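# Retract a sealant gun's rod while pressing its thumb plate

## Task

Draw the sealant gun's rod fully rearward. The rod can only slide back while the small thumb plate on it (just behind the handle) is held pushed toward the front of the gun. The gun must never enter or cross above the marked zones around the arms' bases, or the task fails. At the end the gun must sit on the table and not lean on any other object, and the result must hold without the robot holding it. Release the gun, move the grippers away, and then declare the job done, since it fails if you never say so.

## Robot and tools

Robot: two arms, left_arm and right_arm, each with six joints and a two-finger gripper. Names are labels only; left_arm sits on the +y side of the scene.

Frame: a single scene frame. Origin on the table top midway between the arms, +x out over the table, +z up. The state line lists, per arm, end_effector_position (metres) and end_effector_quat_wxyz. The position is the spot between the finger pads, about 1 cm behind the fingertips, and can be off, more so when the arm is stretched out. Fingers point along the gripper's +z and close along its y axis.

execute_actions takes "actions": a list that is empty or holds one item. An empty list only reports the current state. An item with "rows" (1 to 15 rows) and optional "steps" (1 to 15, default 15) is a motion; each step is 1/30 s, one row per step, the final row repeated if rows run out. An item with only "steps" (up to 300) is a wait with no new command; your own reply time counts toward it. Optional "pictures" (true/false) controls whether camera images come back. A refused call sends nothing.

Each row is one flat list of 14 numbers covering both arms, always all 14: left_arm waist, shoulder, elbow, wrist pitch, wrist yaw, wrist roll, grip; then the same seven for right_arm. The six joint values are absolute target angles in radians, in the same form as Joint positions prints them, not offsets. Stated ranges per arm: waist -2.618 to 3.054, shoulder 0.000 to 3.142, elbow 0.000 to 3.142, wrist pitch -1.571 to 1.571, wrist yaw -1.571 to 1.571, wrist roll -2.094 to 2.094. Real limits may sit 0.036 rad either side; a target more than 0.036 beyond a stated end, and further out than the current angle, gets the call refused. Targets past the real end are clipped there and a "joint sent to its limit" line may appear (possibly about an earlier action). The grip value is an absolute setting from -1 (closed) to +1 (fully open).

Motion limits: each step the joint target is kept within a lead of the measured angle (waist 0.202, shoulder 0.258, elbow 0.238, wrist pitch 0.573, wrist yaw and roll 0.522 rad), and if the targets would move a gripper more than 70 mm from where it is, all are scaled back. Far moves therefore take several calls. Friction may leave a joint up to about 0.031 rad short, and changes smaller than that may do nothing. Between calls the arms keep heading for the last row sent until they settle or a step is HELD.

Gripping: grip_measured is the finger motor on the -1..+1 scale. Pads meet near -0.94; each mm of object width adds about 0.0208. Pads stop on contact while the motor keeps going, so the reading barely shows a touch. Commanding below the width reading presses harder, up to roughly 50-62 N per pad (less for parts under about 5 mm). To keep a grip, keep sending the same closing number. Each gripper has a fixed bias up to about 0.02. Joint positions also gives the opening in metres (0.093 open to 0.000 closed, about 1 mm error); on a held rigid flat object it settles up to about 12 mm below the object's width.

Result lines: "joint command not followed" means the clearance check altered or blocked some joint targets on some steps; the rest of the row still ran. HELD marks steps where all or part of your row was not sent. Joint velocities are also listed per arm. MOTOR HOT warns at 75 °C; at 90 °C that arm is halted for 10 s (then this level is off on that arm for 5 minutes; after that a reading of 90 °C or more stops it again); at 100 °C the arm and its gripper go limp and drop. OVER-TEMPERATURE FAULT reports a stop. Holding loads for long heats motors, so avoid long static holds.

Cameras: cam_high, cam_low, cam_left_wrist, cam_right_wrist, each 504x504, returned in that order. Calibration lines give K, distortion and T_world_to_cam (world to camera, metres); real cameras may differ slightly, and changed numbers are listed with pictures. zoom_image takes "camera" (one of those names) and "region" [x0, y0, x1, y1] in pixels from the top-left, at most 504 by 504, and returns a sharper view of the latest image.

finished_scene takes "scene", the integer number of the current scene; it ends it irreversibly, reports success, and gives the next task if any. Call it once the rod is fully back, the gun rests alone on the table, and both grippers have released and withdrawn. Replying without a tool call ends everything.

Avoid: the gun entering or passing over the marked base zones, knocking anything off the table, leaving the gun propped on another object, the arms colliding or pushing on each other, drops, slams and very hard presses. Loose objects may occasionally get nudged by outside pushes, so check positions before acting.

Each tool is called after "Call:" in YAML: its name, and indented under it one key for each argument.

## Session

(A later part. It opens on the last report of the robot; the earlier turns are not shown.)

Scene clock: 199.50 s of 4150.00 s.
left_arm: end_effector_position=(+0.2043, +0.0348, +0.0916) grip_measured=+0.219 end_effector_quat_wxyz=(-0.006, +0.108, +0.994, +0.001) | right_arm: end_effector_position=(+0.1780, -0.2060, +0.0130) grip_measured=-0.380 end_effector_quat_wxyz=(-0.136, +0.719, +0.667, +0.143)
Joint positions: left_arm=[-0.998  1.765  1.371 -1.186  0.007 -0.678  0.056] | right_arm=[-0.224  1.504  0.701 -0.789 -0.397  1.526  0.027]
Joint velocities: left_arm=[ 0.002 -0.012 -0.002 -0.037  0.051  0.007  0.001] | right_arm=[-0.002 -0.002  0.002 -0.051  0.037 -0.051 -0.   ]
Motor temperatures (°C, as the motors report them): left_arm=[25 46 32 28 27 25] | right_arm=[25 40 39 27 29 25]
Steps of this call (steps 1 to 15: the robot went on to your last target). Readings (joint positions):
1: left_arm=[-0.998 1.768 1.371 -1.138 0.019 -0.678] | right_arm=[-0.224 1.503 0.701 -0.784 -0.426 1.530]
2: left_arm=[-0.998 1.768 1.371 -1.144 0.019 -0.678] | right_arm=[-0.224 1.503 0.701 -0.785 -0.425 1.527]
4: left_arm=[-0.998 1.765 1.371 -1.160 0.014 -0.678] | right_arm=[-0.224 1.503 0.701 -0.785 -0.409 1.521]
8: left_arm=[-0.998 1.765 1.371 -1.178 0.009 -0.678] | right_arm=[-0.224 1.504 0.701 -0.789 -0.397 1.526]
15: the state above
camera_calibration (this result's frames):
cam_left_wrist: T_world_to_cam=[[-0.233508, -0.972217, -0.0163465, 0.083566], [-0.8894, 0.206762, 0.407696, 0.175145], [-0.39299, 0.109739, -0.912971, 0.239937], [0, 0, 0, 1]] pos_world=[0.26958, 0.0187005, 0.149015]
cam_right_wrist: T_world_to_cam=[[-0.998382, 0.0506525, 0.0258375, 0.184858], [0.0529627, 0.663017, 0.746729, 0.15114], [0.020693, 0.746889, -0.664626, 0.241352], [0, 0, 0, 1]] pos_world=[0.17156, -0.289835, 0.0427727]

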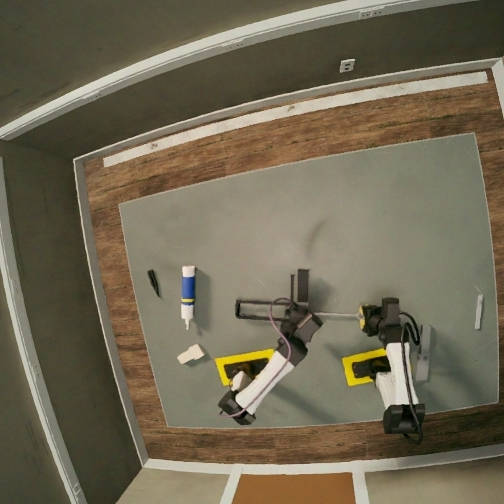

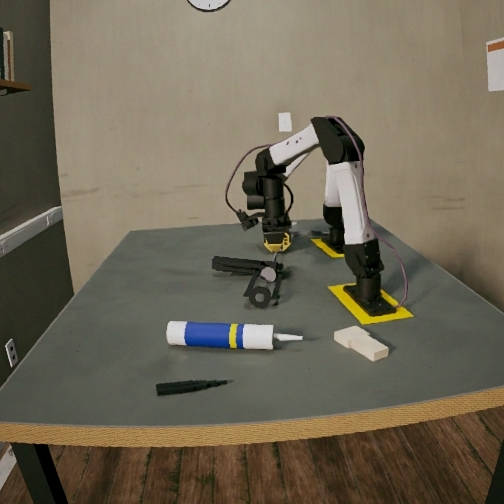

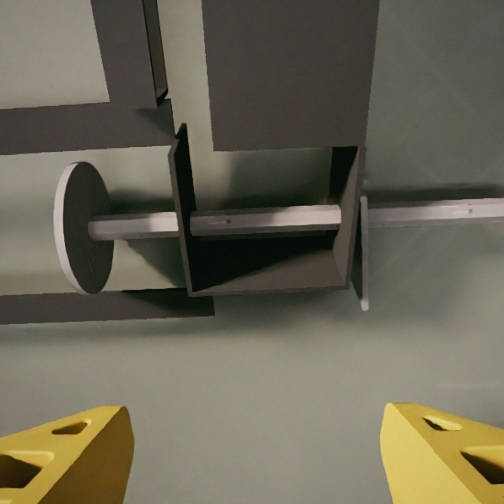

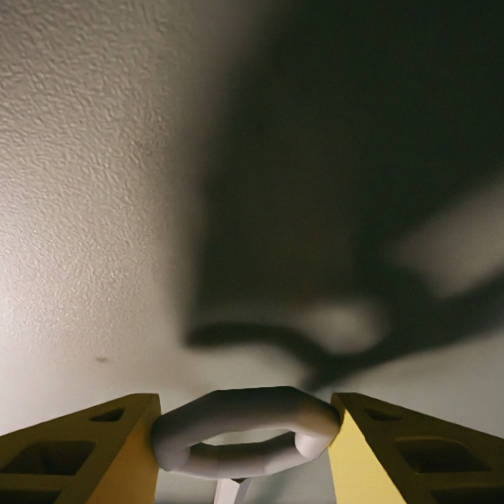

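Call:
execute_actions:
  actions:
    - {"rows":[[-1.05,1.85,1.5,-1.2,0,-0.73,-0.4,-0.224,1.503,0.70,-0.78,-0.39,1.52,-0.55],[-1.1,1.93,1.58,-1.2,0,-0.78,-1,-0.224,1.503,0.70,-0.78,-0.39,1.52,-0.55],[-1.12,1.975,1.6,-1.19,0,-0.8,-1,-0.224,1.503,0.70,-0.78,-0.39,1.52,-0.55]],"steps":15}
  pictures: false

Call:
execute_actions:
  actions:
    - {"rows":[[-1.12,1.99,1.54,-1.12,0,-0.8,-1,-0.224,1.503,0.70,-0.78,-0.39,1.52,-0.55],[-1.12,1.99,1.54,-1.12,0,-0.8,-1,-0.224,1.503,0.70,-0.78,-0.39,1.52,-0.55],[-1.12,1.99,1.54,-1.12,0,-0.8,-1,-0.224,1.503,0.70,-0.78,-0.39,1.52,-0.55],[-1.12,2.01,1.48,-1.04,0,-0.8,-1,-0.224,1.503,0.70,-0.78,-0.39,1.52,-0.55]],"steps":15}

Scene clock: 212.27 s of 4150.00 s.
left_arm: end_effector_position=(+0.1991, -0.0343, +0.0718) grip_measured=-1.000 end_effector_quat_wxyz=(-0.005, +0.119, +0.993, +0.004) | right_arm: end_effector_position=(+0.1780, -0.2060, +0.0130) grip_measured=-0.380 end_effector_quat_wxyz=(-0.136, +0.719, +0.666, +0.143)
Joint positions: left_arm=[-1.127  1.984  1.58  -1.179  0.002 -0.785  0.   ] | right_arm=[-0.224  1.504  0.701 -0.789 -0.397  1.527  0.027]
Joint velocities: left_arm=[ 0.002  0.002 -0.007  0.022 -0.007 -0.081  0.   ] | right_arm=[-0.017 -0.012 -0.007 -0.037 -0.081  0.066 -0.   ]
Motor temperatures (°C, as the motors report them): left_arm=[25 47 34 28 27 25] | right_arm=[25 38 39 27 29 25]
Steps of this call (steps 1 to 15: the robot went on to your last target; steps 16 to 90: nothing new was sent; then 9.27 s passed at rest; steps 91 to 105: all 15 steps of this action). Readings (joint positions):
91: left_arm=[-1.002 1.777 1.391 -1.203 0.004 -0.685] | right_arm=[-0.224 1.504 0.701 -0.789 -0.397 1.526]
92: left_arm=[-1.015 1.811 1.440 -1.224 -0.001 -0.701] | right_arm=[-0.224 1.504 0.701 -0.789 -0.397 1.527]
94: left_arm=[-1.064 1.900 1.547 -1.208 -0.004 -0.733] | right_arm=[-0.224 1.504 0.701 -0.789 -0.397 1.527]
98: left_arm=[-1.127 1.979 1.580 -1.178 0.002 -0.766] | right_arm=[-0.224 1.504 0.701 -0.789 -0.397 1.527]
105: the state above

Scene clock: 212.77 s of 4150.00 s.
left_arm: end_effector_position=(+0.1999, -0.0356, +0.0410) grip_measured=-1.000 end_effector_quat_wxyz=(-0.003, +0.117, +0.993, +0.002) | right_arm: end_effector_position=(+0.1780, -0.2060, +0.0130) grip_measured=-0.380 end_effector_quat_wxyz=(-0.136, +0.719, +0.666, +0.143)
Joint positions: left_arm=[-1.127  2.011  1.494 -1.061  0.002 -0.791  0.   ] | right_arm=[-0.224  1.504  0.701 -0.789 -0.397  1.527  0.027]
Joint velocities: left_arm=[-0.022  0.002 -0.012  0.007 -0.022 -0.125  0.   ] | right_arm=[ 0.002 -0.002  0.002  0.066 -0.051  0.051  0.001]
Motor temperatures (°C, as the motors report them): left_arm=[25 47 34 28 27 25] | right_arm=[25 38 39 27 29 25]
Steps of this call (steps 1 to 15: all 15 steps of this action). Readings (joint positions):
1: left_arm=[-1.127 1.984 1.576 -1.173 0.002 -0.786] | right_arm=[-0.224 1.504 0.701 -0.789 -0.397 1.527]
2: left_arm=[-1.127 1.984 1.572 -1.164 0.002 -0.787] | right_arm=[-0.224 1.504 0.701 -0.789 -0.397 1.527]
4: left_arm=[-1.127 1.984 1.552 -1.139 0.002 -0.788] | right_arm=[-0.224 1.504 0.701 -0.789 -0.397 1.527]
8: left_arm=[-1.127 2.003 1.502 -1.089 0.002 -0.790] | right_arm=[-0.224 1.504 0.701 -0.789 -0.397 1.527]
15: the state above
camera_calibration (this result's frames):
cam_left_wrist: T_world_to_cam=[[-0.250477, -0.967914, -0.0201156, 0.016952], [-0.887813, 0.221363, 0.403468, 0.206822], [-0.386069, 0.118918, -0.914773, 0.198783], [0, 0, 0, 1]] pos_world=[0.264609, -0.0530136, 0.0987365]
cam_right_wrist: T_world_to_cam=[[-0.99836, 0.0510034, 0.0259852, 0.184925], [0.053306, 0.662991, 0.746727, 0.151073], [0.0208577, 0.746888, -0.664622, 0.241323], [0, 0, 0, 1]] pos_world=[0.171535, -0.289833, 0.0427729]

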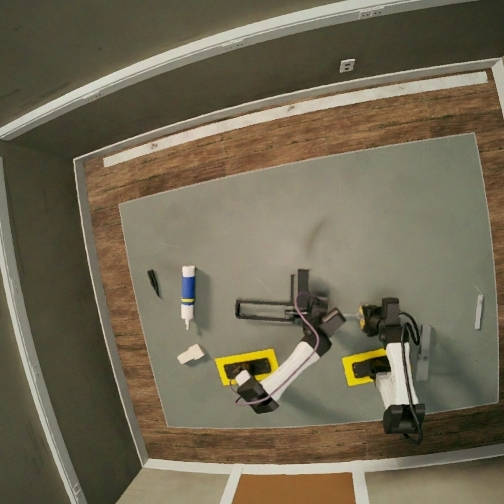

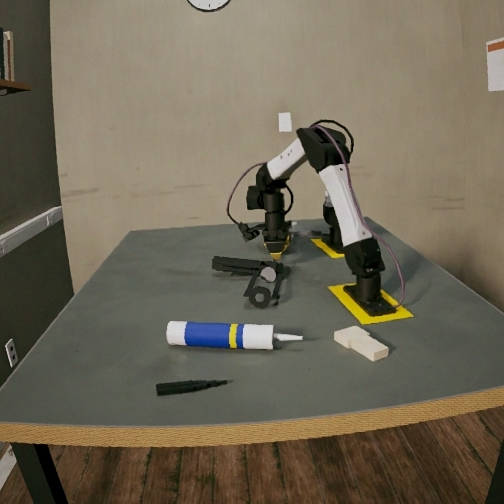

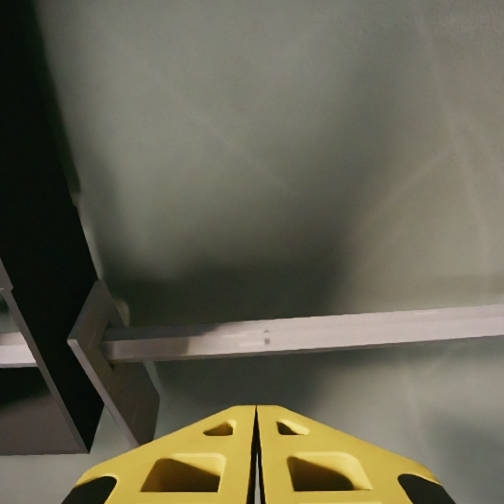

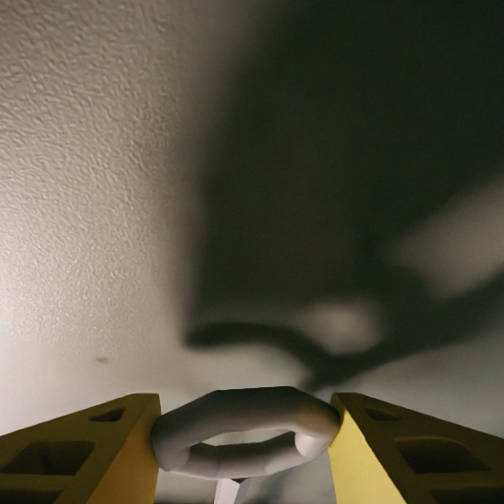

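Call:
execute_actions:
  actions:
    - {"rows":[[-1.12,2.02,1.446,-0.995,0,-0.8,-1,-0.224,1.503,0.70,-0.78,-0.39,1.52,-0.55]],"steps":15}

Call:
execute_actions:
  actions:
    - {"rows":[[-1.10,2.0,1.42,-0.99,0,-0.78,-1,-0.23,1.503,0.70,-0.78,-0.39,1.52,-0.55],[-1.08,1.98,1.39,-0.98,0,-0.77,-1,-0.23,1.503,0.70,-0.78,-0.39,1.52,-0.55],[-1.06,1.96,1.36,-0.97,0,-0.75,-1,-0.23,1.503,0.70,-0.78,-0.39,1.52,-0.55],[-1.04,1.94,1.33,-0.96,0,-0.73,-1,-0.23,1.503,0.70,-0.78,-0.39,1.52,-0.55],[-1.02,1.915,1.30,-0.95,0,-0.71,-1,-0.23,1.503,0.70,-0.78,-0.39,1.52,-0.55],[-1.0,1.89,1.27,-0.94,0,-0.69,-1,-0.235,1.503,0.70,-0.78,-0.39,1.52,-0.55],[-0.98,1.87,1.235,-0.935,-0.03,-0.68,-1,-0.235,1.503,0.70,-0.78,-0.39,1.52,-0.55],[-0.96,1.86,1.22,-0.93,-0.07,-0.68,-1,-0.235,1.503,0.70,-0.78,-0.39,1.52,-0.55],[-0.95,1.85,1.205,-0.925,-0.11,-0.68,-1,-0.235,1.503,0.70,-0.78,-0.39,1.52,-0.55],[-0.94,1.845,1.195,-0.92,-0.15,-0.68,-1,-0.235,1.503,0.70,-0.78,-0.39,1.52,-0.55]],"steps":15}

Scene clock: 236.40 s of 4150.00 s.
left_arm: end_effector_position=(+0.2013, -0.0380, +0.0329) grip_measured=-1.000 end_effector_quat_wxyz=(+0.003, +0.117, +0.993, -0.005) | right_arm: end_effector_position=(+0.1780, -0.2060, +0.0130) grip_measured=-0.380 end_effector_quat_wxyz=(-0.136, +0.719, +0.666, +0.143)
Joint positions: left_arm=[-1.127  2.014  1.465 -1.01   0.002 -0.791  0.   ] | right_arm=[-0.224  1.504  0.701 -0.789 -0.397  1.527  0.027]
Joint velocities: left_arm=[-0.002 -0.012 -0.007  0.022 -0.007 -0.095  0.   ] | right_arm=[-0.022 -0.002 -0.002 -0.007  0.022 -0.007  0.   ]
Motor temperatures (°C, as the motors report them): left_arm=[25 49 33 28 27 25] | right_arm=[25 37 40 27 28 25]
Steps of this call (steps 1 to 15: the robot went on to your last target; steps 16 to 90: nothing new was sent; then 20.13 s passed at rest; steps 91 to 105: all 15 steps of this action). Readings (joint positions):
91: left_arm=[-1.127 2.011 1.490 -1.046 0.002 -0.791] | right_arm=[-0.224 1.504 0.701 -0.789 -0.397 1.527]
92: left_arm=[-1.127 2.011 1.484 -1.037 0.002 -0.791] | right_arm=[-0.224 1.504 0.701 -0.789 -0.397 1.527]
94: left_arm=[-1.127 2.012 1.471 -1.026 0.002 -0.791] | right_arm=[-0.224 1.504 0.701 -0.789 -0.397 1.527]
98: left_arm=[-1.127 2.014 1.465 -1.018 0.002 -0.791] | right_arm=[-0.224 1.504 0.701 -0.789 -0.397 1.527]
105: the state above
camera_calibration (this result's frames):
cam_left_wrist: T_world_to_cam=[[-0.250345, -0.968131, -0.00708245, 0.0143679], [-0.89167, 0.227711, 0.391244, 0.213345], [-0.377163, 0.104261, -0.92026, 0.190031], [0, 0, 0, 1]] pos_world=[0.265503, -0.0544838, 0.0915099]
cam_right_wrist: T_world_to_cam=[[-0.99836, 0.0510034, 0.0259852, 0.184925], [0.053306, 0.662991, 0.746727, 0.151073], [0.0208577, 0.746888, -0.664622, 0.241323], [0, 0, 0, 1]] pos_world=[0.171535, -0.289833, 0.0427729]

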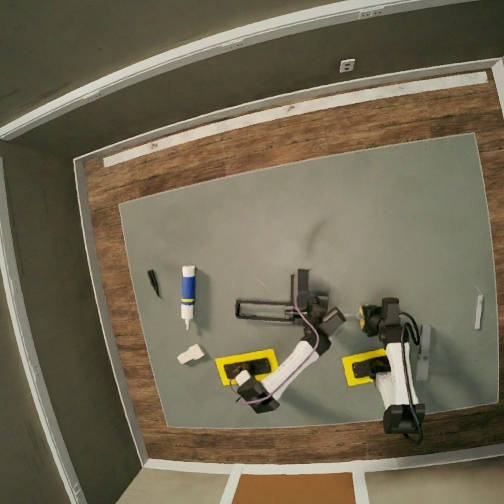

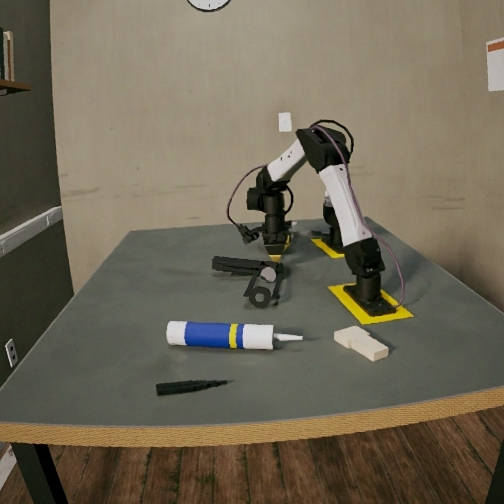

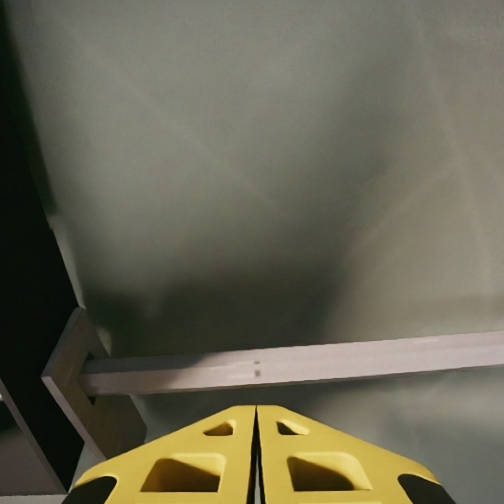

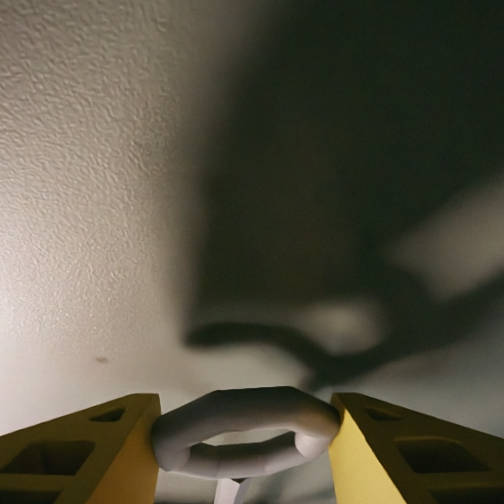

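Scene clock: 236.90 s of 4150.00 s.
left_arm: end_effector_position=(+0.2272, +0.0065, +0.0454) grip_measured=-1.000 end_effector_quat_wxyz=(+0.031, +0.094, +0.994, -0.054) | right_arm: end_effector_position=(+0.1833, -0.1999, +0.0159) grip_measured=-0.380 end_effector_quat_wxyz=(-0.142, +0.715, +0.664, +0.165)
Joint positions: left_arm=[-0.985  1.828  1.253 -0.876  0.032 -0.696  0.   ] | right_arm=[-0.224  1.504  0.701 -0.769 -0.44   1.529  0.027]
Joint velocities: left_arm=[-0.017 -0.027 -0.012 -0.007  0.037  0.066  0.   ] | right_arm=[-0.012 -0.007 -0.012 -0.022  0.007  0.022  0.   ]
Motor temperatures (°C, as the motors report them): left_arm=[25 49 33 28 27 25] | right_arm=[25 37 40 27 28 25]
Steps of this call (steps 1 to 15: all 15 steps of this action). Readings (joint positions):
1: left_arm=[-1.126 2.013 1.461 -1.007 0.002 -0.790] | right_arm=[-0.224 1.504 0.701 -0.789 -0.397 1.527]
2: left_arm=[-1.122 2.009 1.450 -0.998 0.003 -0.788] | right_arm=[-0.224 1.504 0.701 -0.789 -0.397 1.527]
4: left_arm=[-1.098 1.987 1.402 -0.981 0.004 -0.775] | right_arm=[-0.224 1.504 0.701 -0.789 -0.397 1.527]
8: left_arm=[-1.031 1.889 1.302 -0.920 0.042 -0.727] | right_arm=[-0.224 1.504 0.701 -0.788 -0.416 1.528]
15: the state above
camera_calibration (this result's frames):
cam_left_wrist: T_world_to_cam=[[-0.207595, -0.974615, 0.0838406, 0.0502207], [-0.918042, 0.223705, 0.327347, 0.23032], [-0.337793, -0.00901348, -0.941177, 0.199432], [0, 0, 0, 1]] pos_world=[0.289236, -0.000780292, 0.108096]
cam_right_wrist: T_world_to_cam=[[-0.998589, 0.0529459, 0.00418291, 0.190657], [0.0367666, 0.632303, 0.773848, 0.141081], [0.0383272, 0.77291, -0.633357, 0.240082], [0, 0, 0, 1]] pos_world=[0.176, -0.284863, 0.0420848]

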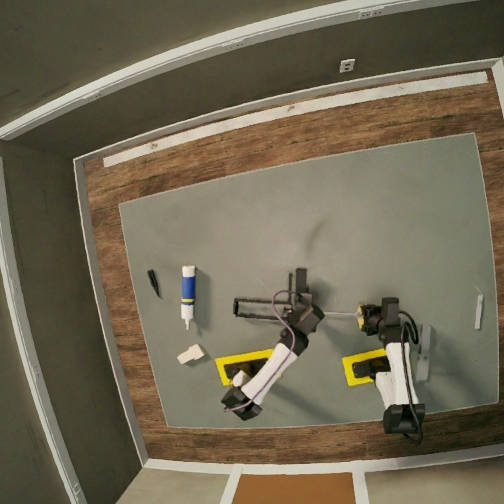

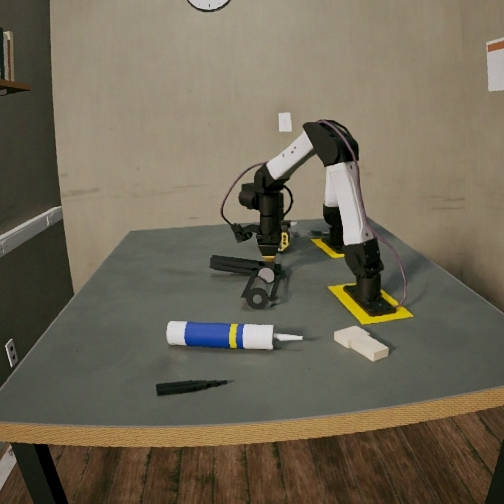

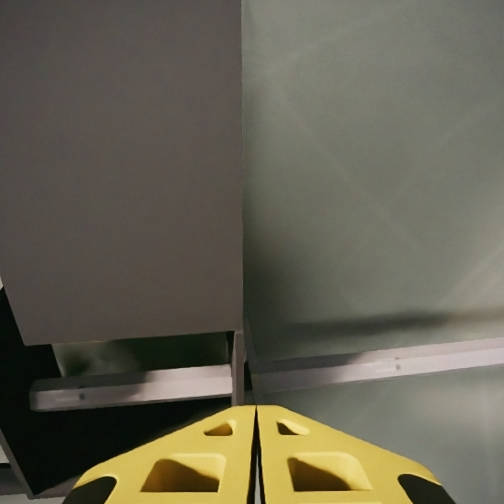

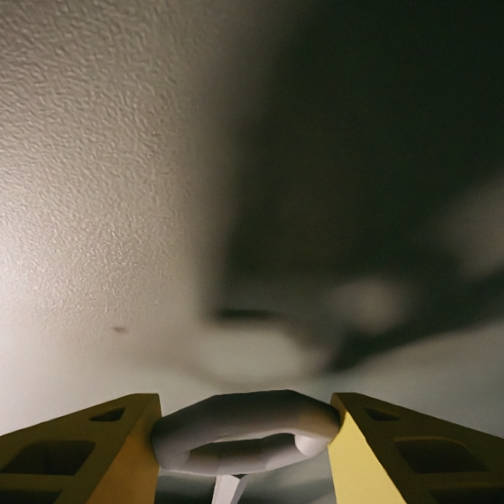

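Call:
execute_actions:
  actions:
    - {"rows":[[-1.0,1.85,1.30,-0.95,0,-0.7,-1,-0.224,1.503,0.70,-0.78,-0.39,1.52,-0.55],[-1.02,1.85,1.42,-1.1,0,-0.7,-1,-0.224,1.503,0.70,-0.78,-0.39,1.52,-0.55],[-1.0,1.8,1.42,-1.15,0,-0.7,-1,-0.224,1.503,0.70,-0.78,-0.39,1.52,-0.55]],"steps":15}

Scene clock: 242.30 s of 4150.00 s.
left_arm: end_effector_position=(+0.2188, +0.0170, +0.0889) grip_measured=-1.000 end_effector_quat_wxyz=(+0.014, +0.102, +0.995, -0.019) | right_arm: end_effector_position=(+0.1807, -0.2044, +0.0136) grip_measured=-0.380 end_effector_quat_wxyz=(-0.135, +0.718, +0.666, +0.150)
Joint positions: left_arm=[-0.997  1.802  1.404 -1.126  0.008 -0.69   0.   ] | right_arm=[-0.222  1.504  0.701 -0.778 -0.407  1.531  0.027]
Joint velocities: left_arm=[-0.017 -0.017  0.007 -0.183  0.051 -0.037  0.   ] | right_arm=[-0.007 -0.007  0.017 -0.022  0.037  0.037  0.   ]
Motor temperatures (°C, as the motors report them): left_arm=[25 48 32 28 27 25] | right_arm=[25 37 40 27 28 25]
Steps of this call (steps 1 to 15: the robot went on to your last target; steps 16 to 90: nothing new was sent; then 1.90 s passed at rest; steps 91 to 105: all 15 steps of this action). Readings (joint positions):
91: left_arm=[-0.988 1.828 1.260 -0.880 0.037 -0.688] | right_arm=[-0.222 1.504 0.701 -0.768 -0.438 1.529]
92: left_arm=[-0.993 1.837 1.290 -0.921 0.031 -0.689] | right_arm=[-0.222 1.504 0.701 -0.772 -0.430 1.529]
94: left_arm=[-0.997 1.839 1.355 -0.998 0.024 -0.689] | right_arm=[-0.222 1.504 0.701 -0.777 -0.413 1.530]
98: left_arm=[-0.997 1.804 1.403 -1.071 0.013 -0.690] | right_arm=[-0.222 1.504 0.701 -0.778 -0.408 1.531]
105: the state above
camera_calibration (this result's frames):
cam_left_wrist: T_world_to_cam=[[-0.221297, -0.975027, 0.0186943, 0.0638564], [-0.905437, 0.212548, 0.367433, 0.199863], [-0.362231, 0.0643854, -0.929862, 0.240635], [0, 0, 0, 1]] pos_world=[0.28226, 0.00428801, 0.149128]
cam_right_wrist: T_world_to_cam=[[-0.998456, 0.0532814, 0.0157373, 0.188153], [0.0468942, 0.656359, 0.75299, 0.149101], [0.029791, 0.752565, -0.657844, 0.2399], [0, 0, 0, 1]] pos_world=[0.173724, -0.28843, 0.0425841]

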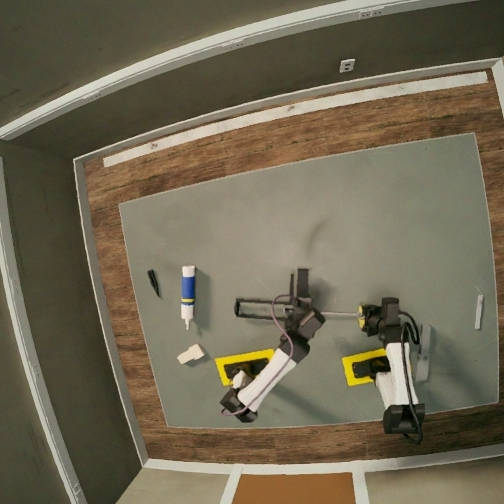

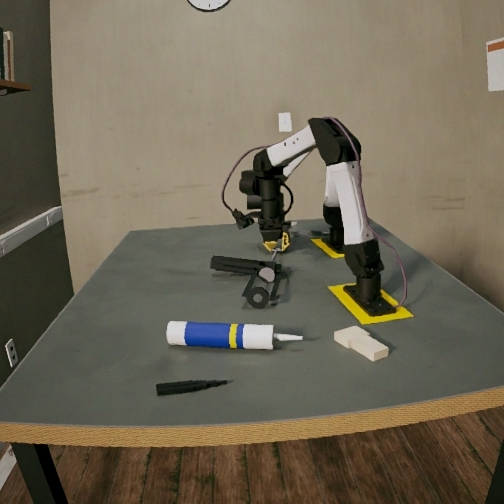

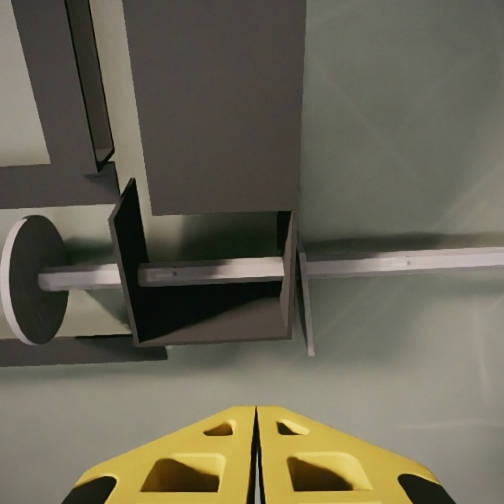

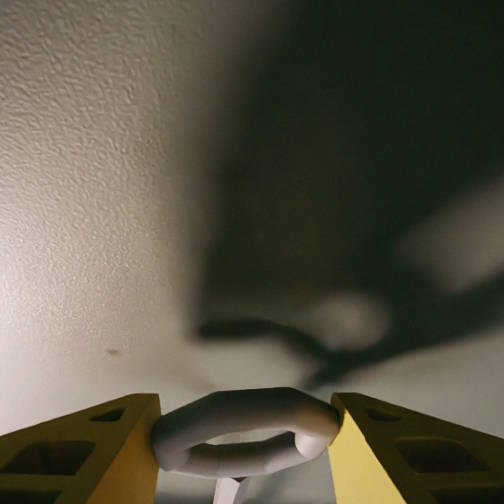

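Call:
execute_actions:
  actions:
    - {"rows":[[-1.06,1.85,1.45,-1.1,0,-0.78,-1,-0.224,1.503,0.70,-0.78,-0.39,1.52,-0.55],[-1.12,1.9,1.48,-1.1,0,-0.8,-1,-0.224,1.503,0.70,-0.78,-0.39,1.52,-0.55],[-1.13,1.98,1.48,-1.04,0,-0.8,-1,-0.224,1.503,0.70,-0.78,-0.39,1.52,-0.55],[-1.13,1.98,1.48,-1.04,0,-0.8,-1,-0.224,1.503,0.70,-0.78,-0.39,1.52,-0.55],[-1.13,2.01,1.48,-1.04,0,-0.8,-1,-0.224,1.503,0.70,-0.78,-0.39,1.52,-0.55],[-1.13,2.03,1.46,-1.0,0,-0.8,-1,-0.224,1.503,0.70,-0.78,-0.39,1.52,-0.55],[-1.13,2.05,1.44,-0.975,0,-0.8,-1,-0.224,1.503,0.70,-0.78,-0.39,1.52,-0.55]],"steps":15}

Call:
execute_actions:
  actions:
    - {"rows":[[-1.10,2.03,1.41,-0.985,0,-0.78,-1,-0.23,1.503,0.70,-0.78,-0.39,1.52,-0.55],[-1.08,2.005,1.375,-0.975,0,-0.76,-1,-0.23,1.503,0.70,-0.78,-0.39,1.52,-0.55],[-1.06,1.98,1.34,-0.965,0,-0.74,-1,-0.23,1.503,0.70,-0.78,-0.39,1.52,-0.55],[-1.04,1.955,1.31,-0.955,0,-0.72,-1,-0.23,1.503,0.70,-0.78,-0.39,1.52,-0.55],[-1.02,1.93,1.275,-0.945,0,-0.70,-1,-0.23,1.503,0.70,-0.78,-0.39,1.52,-0.55],[-1.0,1.905,1.245,-0.935,0,-0.68,-1,-0.235,1.503,0.70,-0.78,-0.39,1.52,-0.55],[-0.985,1.89,1.22,-0.93,0,-0.67,-1,-0.235,1.503,0.70,-0.78,-0.39,1.52,-0.55],[-0.97,1.875,1.195,-0.925,0,-0.66,-1,-0.235,1.503,0.70,-0.78,-0.39,1.52,-0.55],[-0.955,1.858,1.17,-0.917,0,-0.65,-1,-0.235,1.503,0.70,-0.78,-0.39,1.52,-0.55],[-0.94,1.84,1.145,-0.91,0,-0.64,-1,-0.235,1.503,0.70,-0.78,-0.39,1.52,-0.55],[-0.925,1.822,1.12,-0.90,0,-0.63,-1,-0.235,1.503,0.70,-0.78,-0.39,1.52,-0.55]],"steps":15}

Scene clock: 266.77 s of 4150.00 s.
left_arm: end_effector_position=(+0.1945, -0.0352, +0.0128) grip_measured=-1.000 end_effector_quat_wxyz=(-0.013, +0.124, +0.992, +0.014) | right_arm: end_effector_position=(+0.1807, -0.2044, +0.0136) grip_measured=-0.380 end_effector_quat_wxyz=(-0.135, +0.718, +0.666, +0.150)
Joint positions: left_arm=[-1.139  2.06   1.449 -0.997  0.003 -0.787  0.   ] | right_arm=[-0.222  1.504  0.701 -0.778 -0.407  1.531  0.027]
Joint velocities: left_arm=[ 0.002  0.017  0.002  0.051 -0.066 -0.051  0.   ] | right_arm=[-0.007  0.007 -0.007  0.007  0.066  0.022 -0.001]
Motor temperatures (°C, as the motors report them): left_arm=[25 47 34 28 27 25] | right_arm=[25 36 40 26 28 25]
Steps of this call (steps 1 to 30: the robot went on to your last target; steps 31 to 90: nothing new was sent; then 20.97 s passed at rest; steps 91 to 105: all 15 steps of this action). Readings (joint positions):
91: left_arm=[-1.002 1.806 1.408 -1.138 0.003 -0.703] | right_arm=[-0.222 1.504 0.701 -0.778 -0.407 1.531]
92: left_arm=[-1.019 1.821 1.423 -1.139 -0.003 -0.721] | right_arm=[-0.222 1.504 0.701 -0.778 -0.407 1.531]
94: left_arm=[-1.075 1.887 1.460 -1.110 -0.006 -0.747] | right_arm=[-0.222 1.504 0.701 -0.778 -0.407 1.531]
98: left_arm=[-1.140 2.027 1.464 -1.033 0.003 -0.772] | right_arm=[-0.222 1.504 0.701 -0.778 -0.407 1.531]
105: the state above
camera_calibration (this result's frames):
cam_left_wrist: T_world_to_cam=[[-0.265677, -0.963224, -0.04019, 0.0188574], [-0.87779, 0.224455, 0.423208, 0.211218], [-0.398623, 0.147715, -0.905141, 0.174195], [0, 0, 0, 1]] pos_world=[0.259853, -0.0549761, 0.0690401]
cam_right_wrist: T_world_to_cam=[[-0.998456, 0.0532814, 0.0157373, 0.188153], [0.0468942, 0.656359, 0.75299, 0.149101], [0.029791, 0.752565, -0.657844, 0.2399], [0, 0, 0, 1]] pos_world=[0.173724, -0.28843, 0.0425841]

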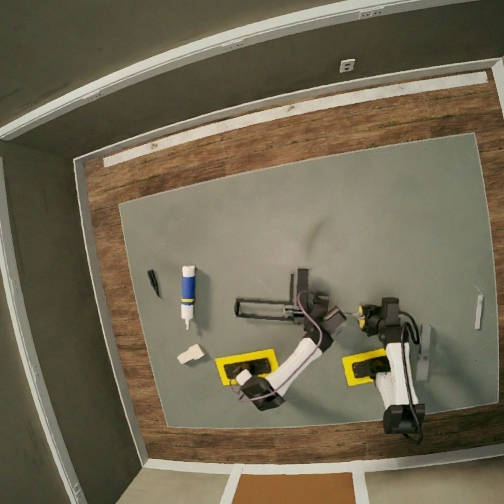

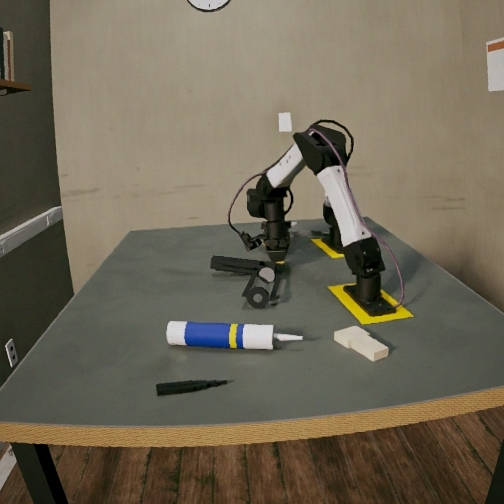

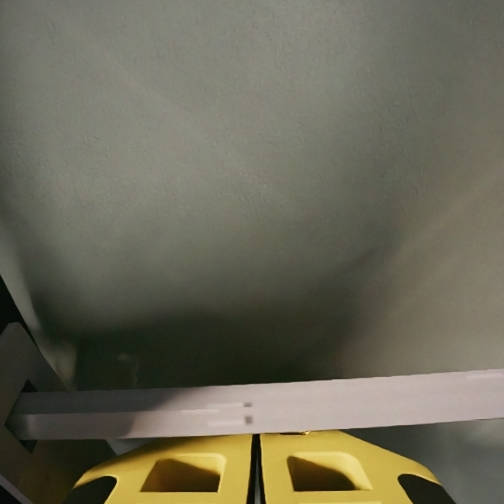

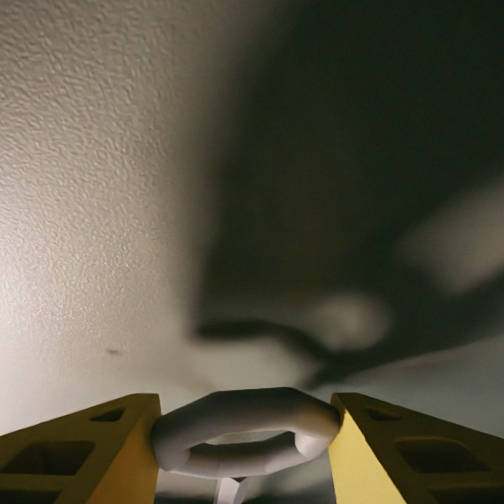

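Scene clock: 267.27 s of 4150.00 s.
left_arm: end_effector_position=(+0.2138, +0.0108, +0.0370) grip_measured=-1.000 end_effector_quat_wxyz=(+0.000, +0.107, +0.991, -0.082) | right_arm: end_effector_position=(+0.1820, -0.1974, +0.0168) grip_measured=-0.380 end_effector_quat_wxyz=(-0.149, +0.716, +0.661, +0.168)
Joint positions: left_arm=[-0.965  1.803  1.182 -0.837  0.119 -0.653  0.   ] | right_arm=[-0.222  1.504  0.701 -0.775 -0.453  1.534  0.027]
Joint velocities: left_arm=[ 0.037 -0.027 -0.046  0.11   0.183  0.066  0.   ] | right_arm=[-0.017  0.002 -0.007 -0.066 -0.007 -0.081  0.   ]
Motor temperatures (°C, as the motors report them): left_arm=[25 47 34 28 27 25] | right_arm=[25 36 40 26 28 25]
Steps of this call (steps 1 to 15: all 15 steps of this action). Readings (joint positions):
1: left_arm=[-1.136 2.059 1.447 -0.994 0.003 -0.787] | right_arm=[-0.222 1.504 0.701 -0.778 -0.407 1.531]
2: left_arm=[-1.130 2.051 1.434 -0.986 0.004 -0.784] | right_arm=[-0.222 1.504 0.701 -0.778 -0.407 1.531]
4: left_arm=[-1.103 2.016 1.384 -0.961 0.019 -0.770] | right_arm=[-0.222 1.504 0.701 -0.779 -0.409 1.532]
8: left_arm=[-1.033 1.912 1.280 -0.897 0.067 -0.720] | right_arm=[-0.222 1.504 0.701 -0.779 -0.439 1.533]
15: the state above
camera_calibration (this result's frames):
cam_left_wrist: T_world_to_cam=[[-0.231758, -0.961827, 0.145525, 0.0551071], [-0.887342, 0.27033, 0.373559, 0.211024], [-0.398639, -0.0425549, -0.91612, 0.199428], [0, 0, 0, 1]] pos_world=[0.279522, 0.00444381, 0.0958507]
cam_right_wrist: T_world_to_cam=[[-0.998368, 0.055836, 0.0119921, 0.189629], [0.0441358, 0.621108, 0.782481, 0.135082], [0.0362423, 0.781733, -0.622559, 0.240743], [0, 0, 0, 1]] pos_world=[0.174632, -0.282686, 0.0419035]

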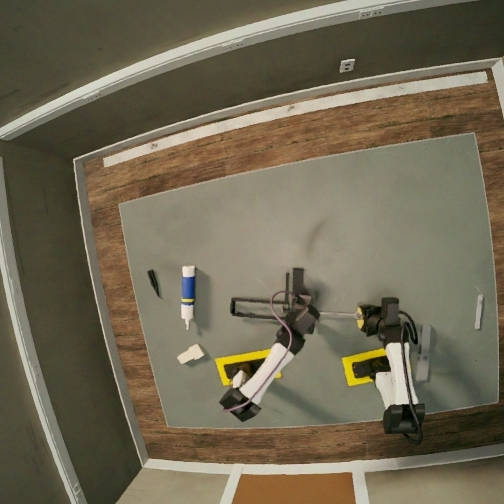

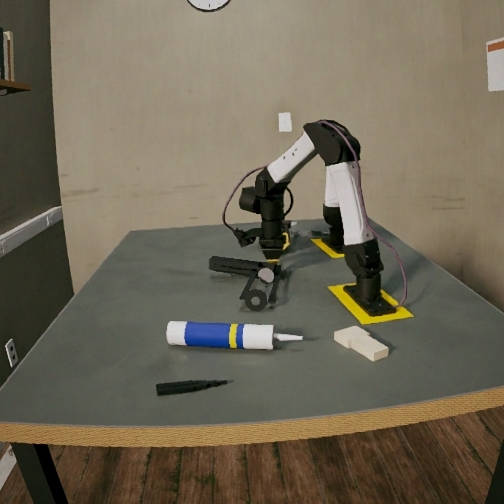

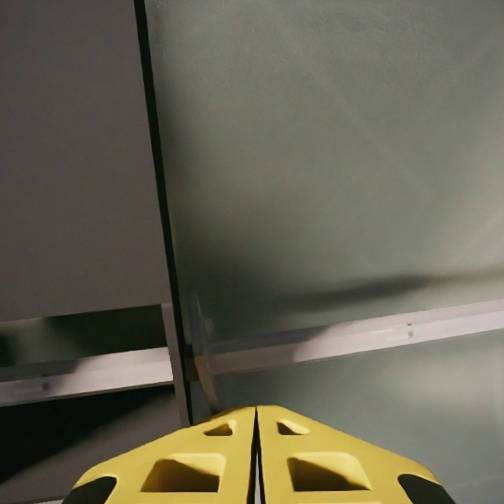

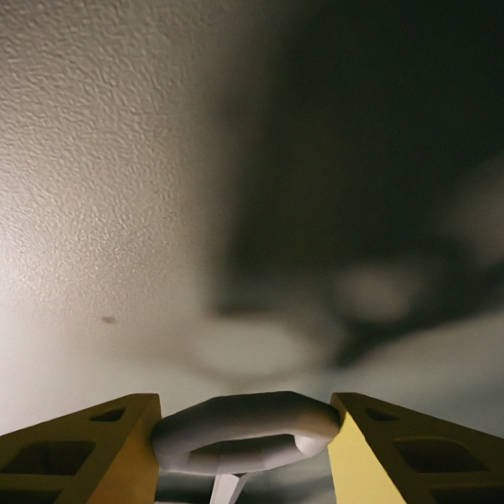

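Call:
execute_actions:
  actions:
    - {"rows":[[-0.925,1.822,1.12,-0.90,-0.08,-0.63,-1,-0.24,1.503,0.70,-0.78,-0.36,1.52,-0.55],[-0.925,1.822,1.12,-0.90,-0.16,-0.63,-1,-0.24,1.503,0.70,-0.78,-0.36,1.52,-0.55],[-0.925,1.822,1.12,-0.90,-0.24,-0.63,-1,-0.24,1.503,0.70,-0.78,-0.34,1.52,-0.55]],"steps":15}

Scene clock: 272.93 s of 4150.00 s.
left_arm: end_effector_position=(+0.2275, +0.0134, +0.0380) grip_measured=-1.000 end_effector_quat_wxyz=(+0.046, +0.120, +0.990, -0.057) | right_arm: end_effector_position=(+0.1914, -0.1978, +0.0172) grip_measured=-0.380 end_effector_quat_wxyz=(-0.135, +0.713, +0.663, +0.182)
Joint positions: left_arm=[-0.977  1.799  1.181 -0.808  0.021 -0.635  0.   ] | right_arm=[-0.221  1.504  0.701 -0.733 -0.456  1.539  0.027]
Joint velocities: left_arm=[-0.017 -0.017 -0.007 -0.037 -0.022 -0.007  0.   ] | right_arm=[-0.017 -0.012 -0.007 -0.022 -0.037  0.037 -0.   ]
Motor temperatures (°C, as the motors report them): left_arm=[25 47 33 28 27 25] | right_arm=[25 36 41 26 28 25]
Steps of this call (steps 1 to 30: the robot went on to your last target; steps 31 to 90: nothing new was sent; then 2.17 s passed at rest; steps 91 to 105: all 15 steps of this action). Readings (joint positions):
91: left_arm=[-0.964 1.803 1.181 -0.835 0.116 -0.635] | right_arm=[-0.222 1.504 0.701 -0.773 -0.452 1.534]
92: left_arm=[-0.965 1.803 1.181 -0.834 0.109 -0.635] | right_arm=[-0.222 1.504 0.701 -0.770 -0.452 1.534]
94: left_arm=[-0.971 1.801 1.181 -0.829 0.079 -0.635] | right_arm=[-0.221 1.504 0.701 -0.760 -0.451 1.534]
98: left_arm=[-0.976 1.799 1.181 -0.817 0.040 -0.635] | right_arm=[-0.221 1.504 0.701 -0.744 -0.452 1.535]
105: the state above
camera_calibration (this result's frames):
cam_left_wrist: T_world_to_cam=[[-0.25965, -0.962004, 0.0844409, 0.0692307], [-0.915191, 0.273036, 0.296442, 0.231277], [-0.308234, -0.000308303, -0.951311, 0.18612], [0, 0, 0, 1]] pos_world=[0.287007, 0.00351074, 0.102652]
cam_right_wrist: T_world_to_cam=[[-0.997856, 0.0591285, -0.0280667, 0.200279], [0.014848, 0.622135, 0.782769, 0.140472], [0.0637452, 0.780674, -0.621679, 0.235472], [0, 0, 0, 1]] pos_world=[0.182754, -0.283062, 0.0420525]

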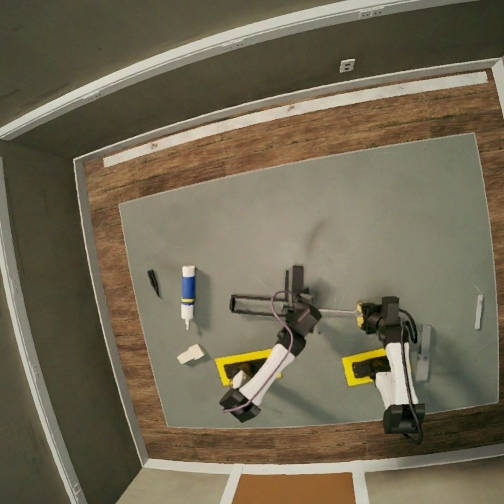

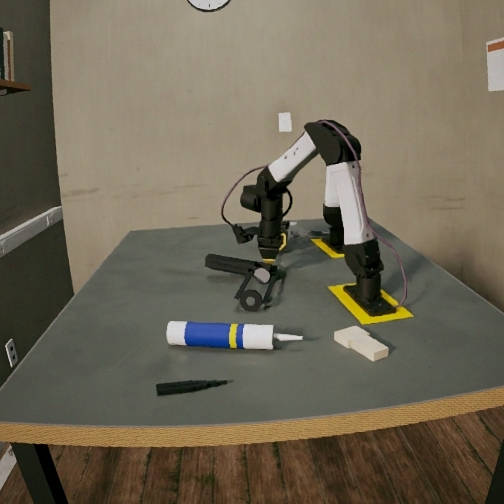

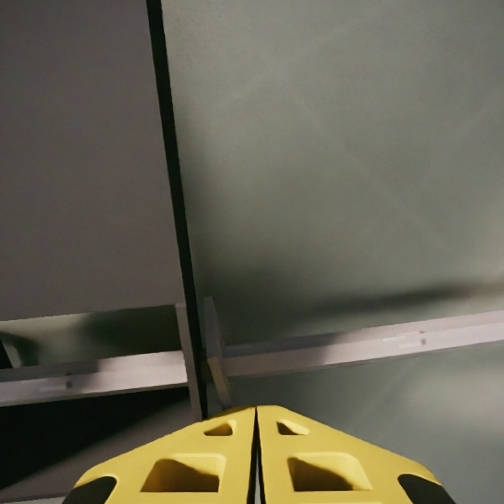

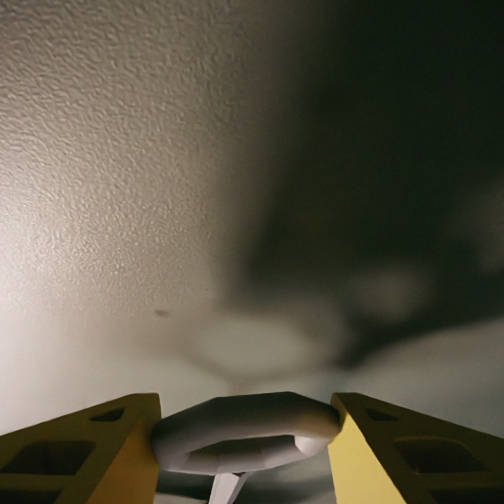

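Call:
execute_actions:
  actions:
    - {"rows":[[-0.95,1.82,1.12,-0.88,-0.05,-0.63,-1,-0.24,1.503,0.70,-0.80,-0.36,1.52,-0.55],[-0.93,1.81,1.09,-0.87,-0.05,-0.63,-1,-0.245,1.503,0.70,-0.81,-0.36,1.52,-0.55],[-0.91,1.80,1.06,-0.86,-0.08,-0.63,-1,-0.25,1.503,0.70,-0.82,-0.36,1.52,-0.55],[-0.90,1.79,1.03,-0.85,-0.1,-0.63,-1,-0.25,1.503,0.70,-0.82,-0.36,1.52,-0.55]],"steps":15}

Scene clock: 283.87 s of 4150.00 s.
left_arm: end_effector_position=(+0.2246, +0.0129, +0.0379) grip_measured=-1.000 end_effector_quat_wxyz=(+0.046, +0.113, +0.988, -0.096) | right_arm: end_effector_position=(+0.1853, -0.1974, +0.0169) grip_measured=-0.380 end_effector_quat_wxyz=(-0.146, +0.721, +0.656, +0.171)
Joint positions: left_arm=[-0.956  1.752  1.113 -0.734  0.079 -0.633  0.   ] | right_arm=[-0.221  1.504  0.701 -0.761 -0.454  1.553  0.027]
Joint velocities: left_arm=[-0.002  0.022  0.012  0.037  0.037 -0.007  0.   ] | right_arm=[ 0.012 -0.032 -0.002 -0.037  0.081 -0.022 -0.001]
Motor temperatures (°C, as the motors report them): left_arm=[25 46 32 28 30 25] | right_arm=[25 36 41 26 29 25]
Steps of this call (steps 1 to 15: the robot went on to your last target; steps 16 to 90: nothing new was sent; then 7.43 s passed at rest; steps 91 to 105: all 15 steps of this action). Readings (joint positions):
91: left_arm=[-0.979 1.799 1.181 -0.806 0.025 -0.635] | right_arm=[-0.221 1.504 0.701 -0.733 -0.457 1.541]
92: left_arm=[-0.978 1.797 1.177 -0.801 0.032 -0.635] | right_arm=[-0.221 1.504 0.701 -0.739 -0.454 1.541]
94: left_arm=[-0.970 1.777 1.148 -0.774 0.048 -0.634] | right_arm=[-0.221 1.504 0.701 -0.752 -0.454 1.547]
98: left_arm=[-0.959 1.754 1.115 -0.737 0.074 -0.633] | right_arm=[-0.221 1.504 0.701 -0.761 -0.454 1.553]
105: the state above
camera_calibration (this result's frames):
cam_left_wrist: T_world_to_cam=[[-0.250061, -0.954868, 0.160302, 0.0629711], [-0.915002, 0.287191, 0.283359, 0.229103], [-0.316608, -0.0758192, -0.945522, 0.187752], [0, 0, 0, 1]] pos_world=[0.28482, 0.00856783, 0.10251]
cam_right_wrist: T_world_to_cam=[[-0.997375, 0.0721791, 0.00580934, 0.196], [0.0494301, 0.620005, 0.78304, 0.133684], [0.0529173, 0.781271, -0.621945, 0.237508], [0, 0, 0, 1]] pos_world=[0.176309, -0.28259, 0.0418981]

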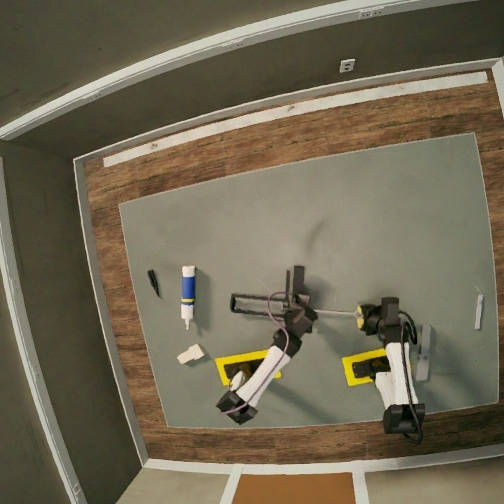

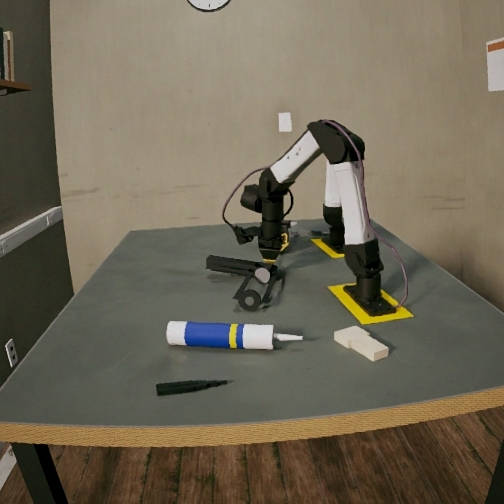

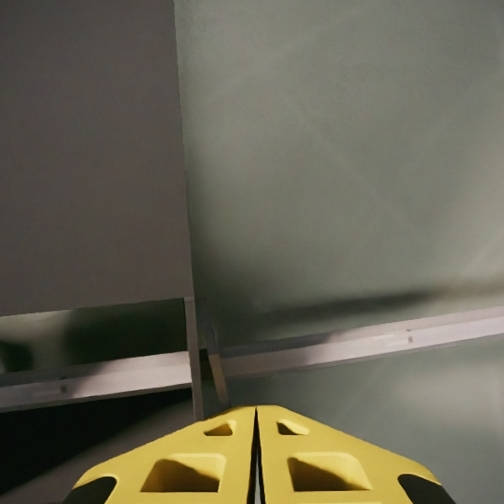

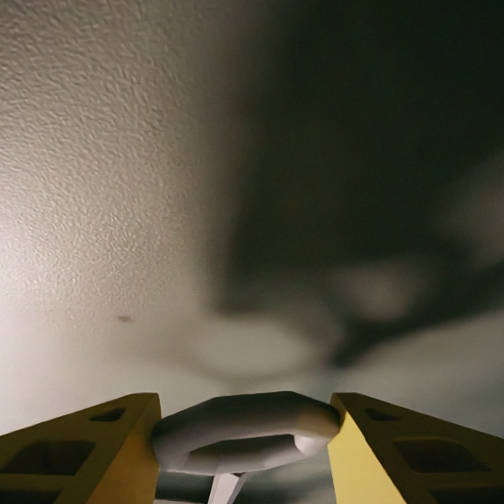

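Call:
execute_actions:
  actions:
    - {"rows":[[-1.0,1.80,1.2,-0.9,0,-0.7,-1,-0.224,1.503,0.70,-0.78,-0.39,1.52,-0.55],[-1.02,1.85,1.35,-1.05,0,-0.7,-1,-0.224,1.503,0.70,-0.78,-0.39,1.52,-0.55],[-1.02,1.85,1.42,-1.1,0,-0.7,-1,-0.224,1.503,0.70,-0.78,-0.39,1.52,-0.55],[-0.98,1.78,1.42,-1.17,0,-0.7,-1,-0.224,1.503,0.70,-0.78,-0.39,1.52,-0.55]],"steps":15}

Scene clock: 288.73 s of 4150.00 s.
left_arm: end_effector_position=(+0.2197, +0.0193, +0.0973) grip_measured=-1.000 end_effector_quat_wxyz=(+0.019, +0.099, +0.995, -0.026) | right_arm: end_effector_position=(+0.1824, -0.2035, +0.0139) grip_measured=-0.380 end_effector_quat_wxyz=(-0.136, +0.724, +0.658, +0.153)
Joint positions: left_arm=[-0.99   1.777  1.407 -1.137  0.009 -0.688  0.   ] | right_arm=[-0.221  1.504  0.701 -0.77  -0.412  1.553  0.027]
Joint velocities: left_arm=[-0.002  0.007 -0.012 -0.198  0.007 -0.022  0.   ] | right_arm=[ 0.007 -0.012 -0.002 -0.037 -0.037 -0.051 -0.001]
Motor temperatures (°C, as the motors report them): left_arm=[25 45 32 28 30 25] | right_arm=[25 36 41 26 29 25]
Steps of this call (steps 1 to 15: the robot went on to your last target; steps 16 to 90: nothing new was sent; then 1.37 s passed at rest; steps 91 to 105: all 15 steps of this action). Readings (joint positions):
91: left_arm=[-0.963 1.755 1.130 -0.750 0.079 -0.641] | right_arm=[-0.221 1.504 0.701 -0.761 -0.455 1.553]
92: left_arm=[-0.974 1.778 1.181 -0.815 0.062 -0.651] | right_arm=[-0.221 1.504 0.701 -0.763 -0.442 1.553]
94: left_arm=[-0.994 1.828 1.312 -0.927 0.044 -0.666] | right_arm=[-0.221 1.504 0.701 -0.768 -0.419 1.553]
98: left_arm=[-0.990 1.789 1.403 -1.043 0.022 -0.680] | right_arm=[-0.221 1.504 0.701 -0.770 -0.412 1.553]
105: the state above
camera_calibration (this result's frames):
cam_left_wrist: T_world_to_cam=[[-0.216414, -0.975824, 0.0305333, 0.0639331], [-0.909868, 0.212929, 0.356092, 0.199137], [-0.353985, 0.049282, -0.933952, 0.247578], [0, 0, 0, 1]] pos_world=[0.282663, 0.00778439, 0.158363]
cam_right_wrist: T_world_to_cam=[[-0.997267, 0.0719687, 0.0166883, 0.193423], [0.0596964, 0.651923, 0.755932, 0.144965], [0.043524, 0.754863, -0.654437, 0.237324], [0, 0, 0, 1]] pos_world=[0.173912, -0.287573, 0.0425023]

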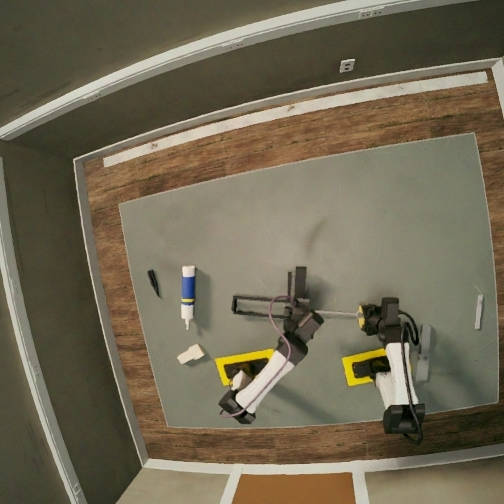

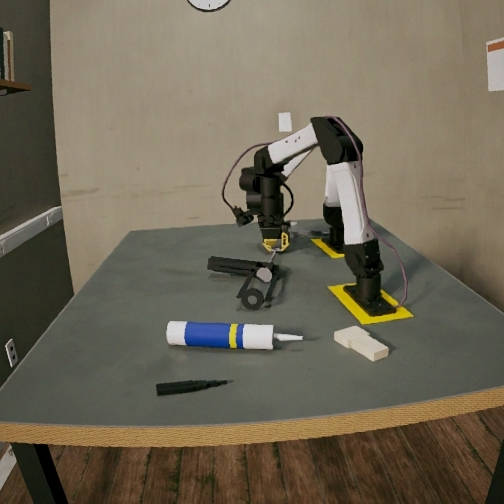

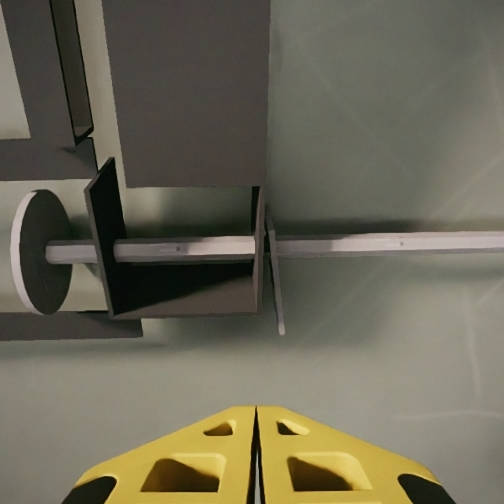

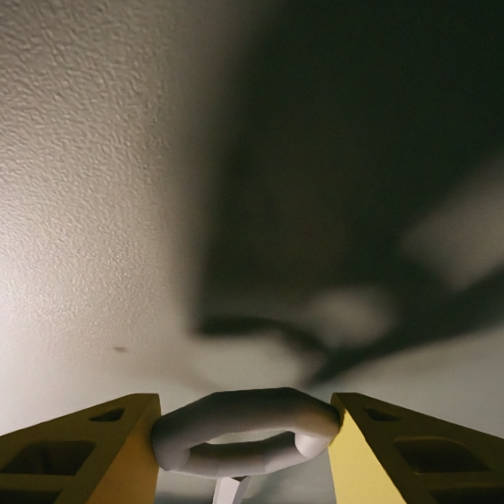

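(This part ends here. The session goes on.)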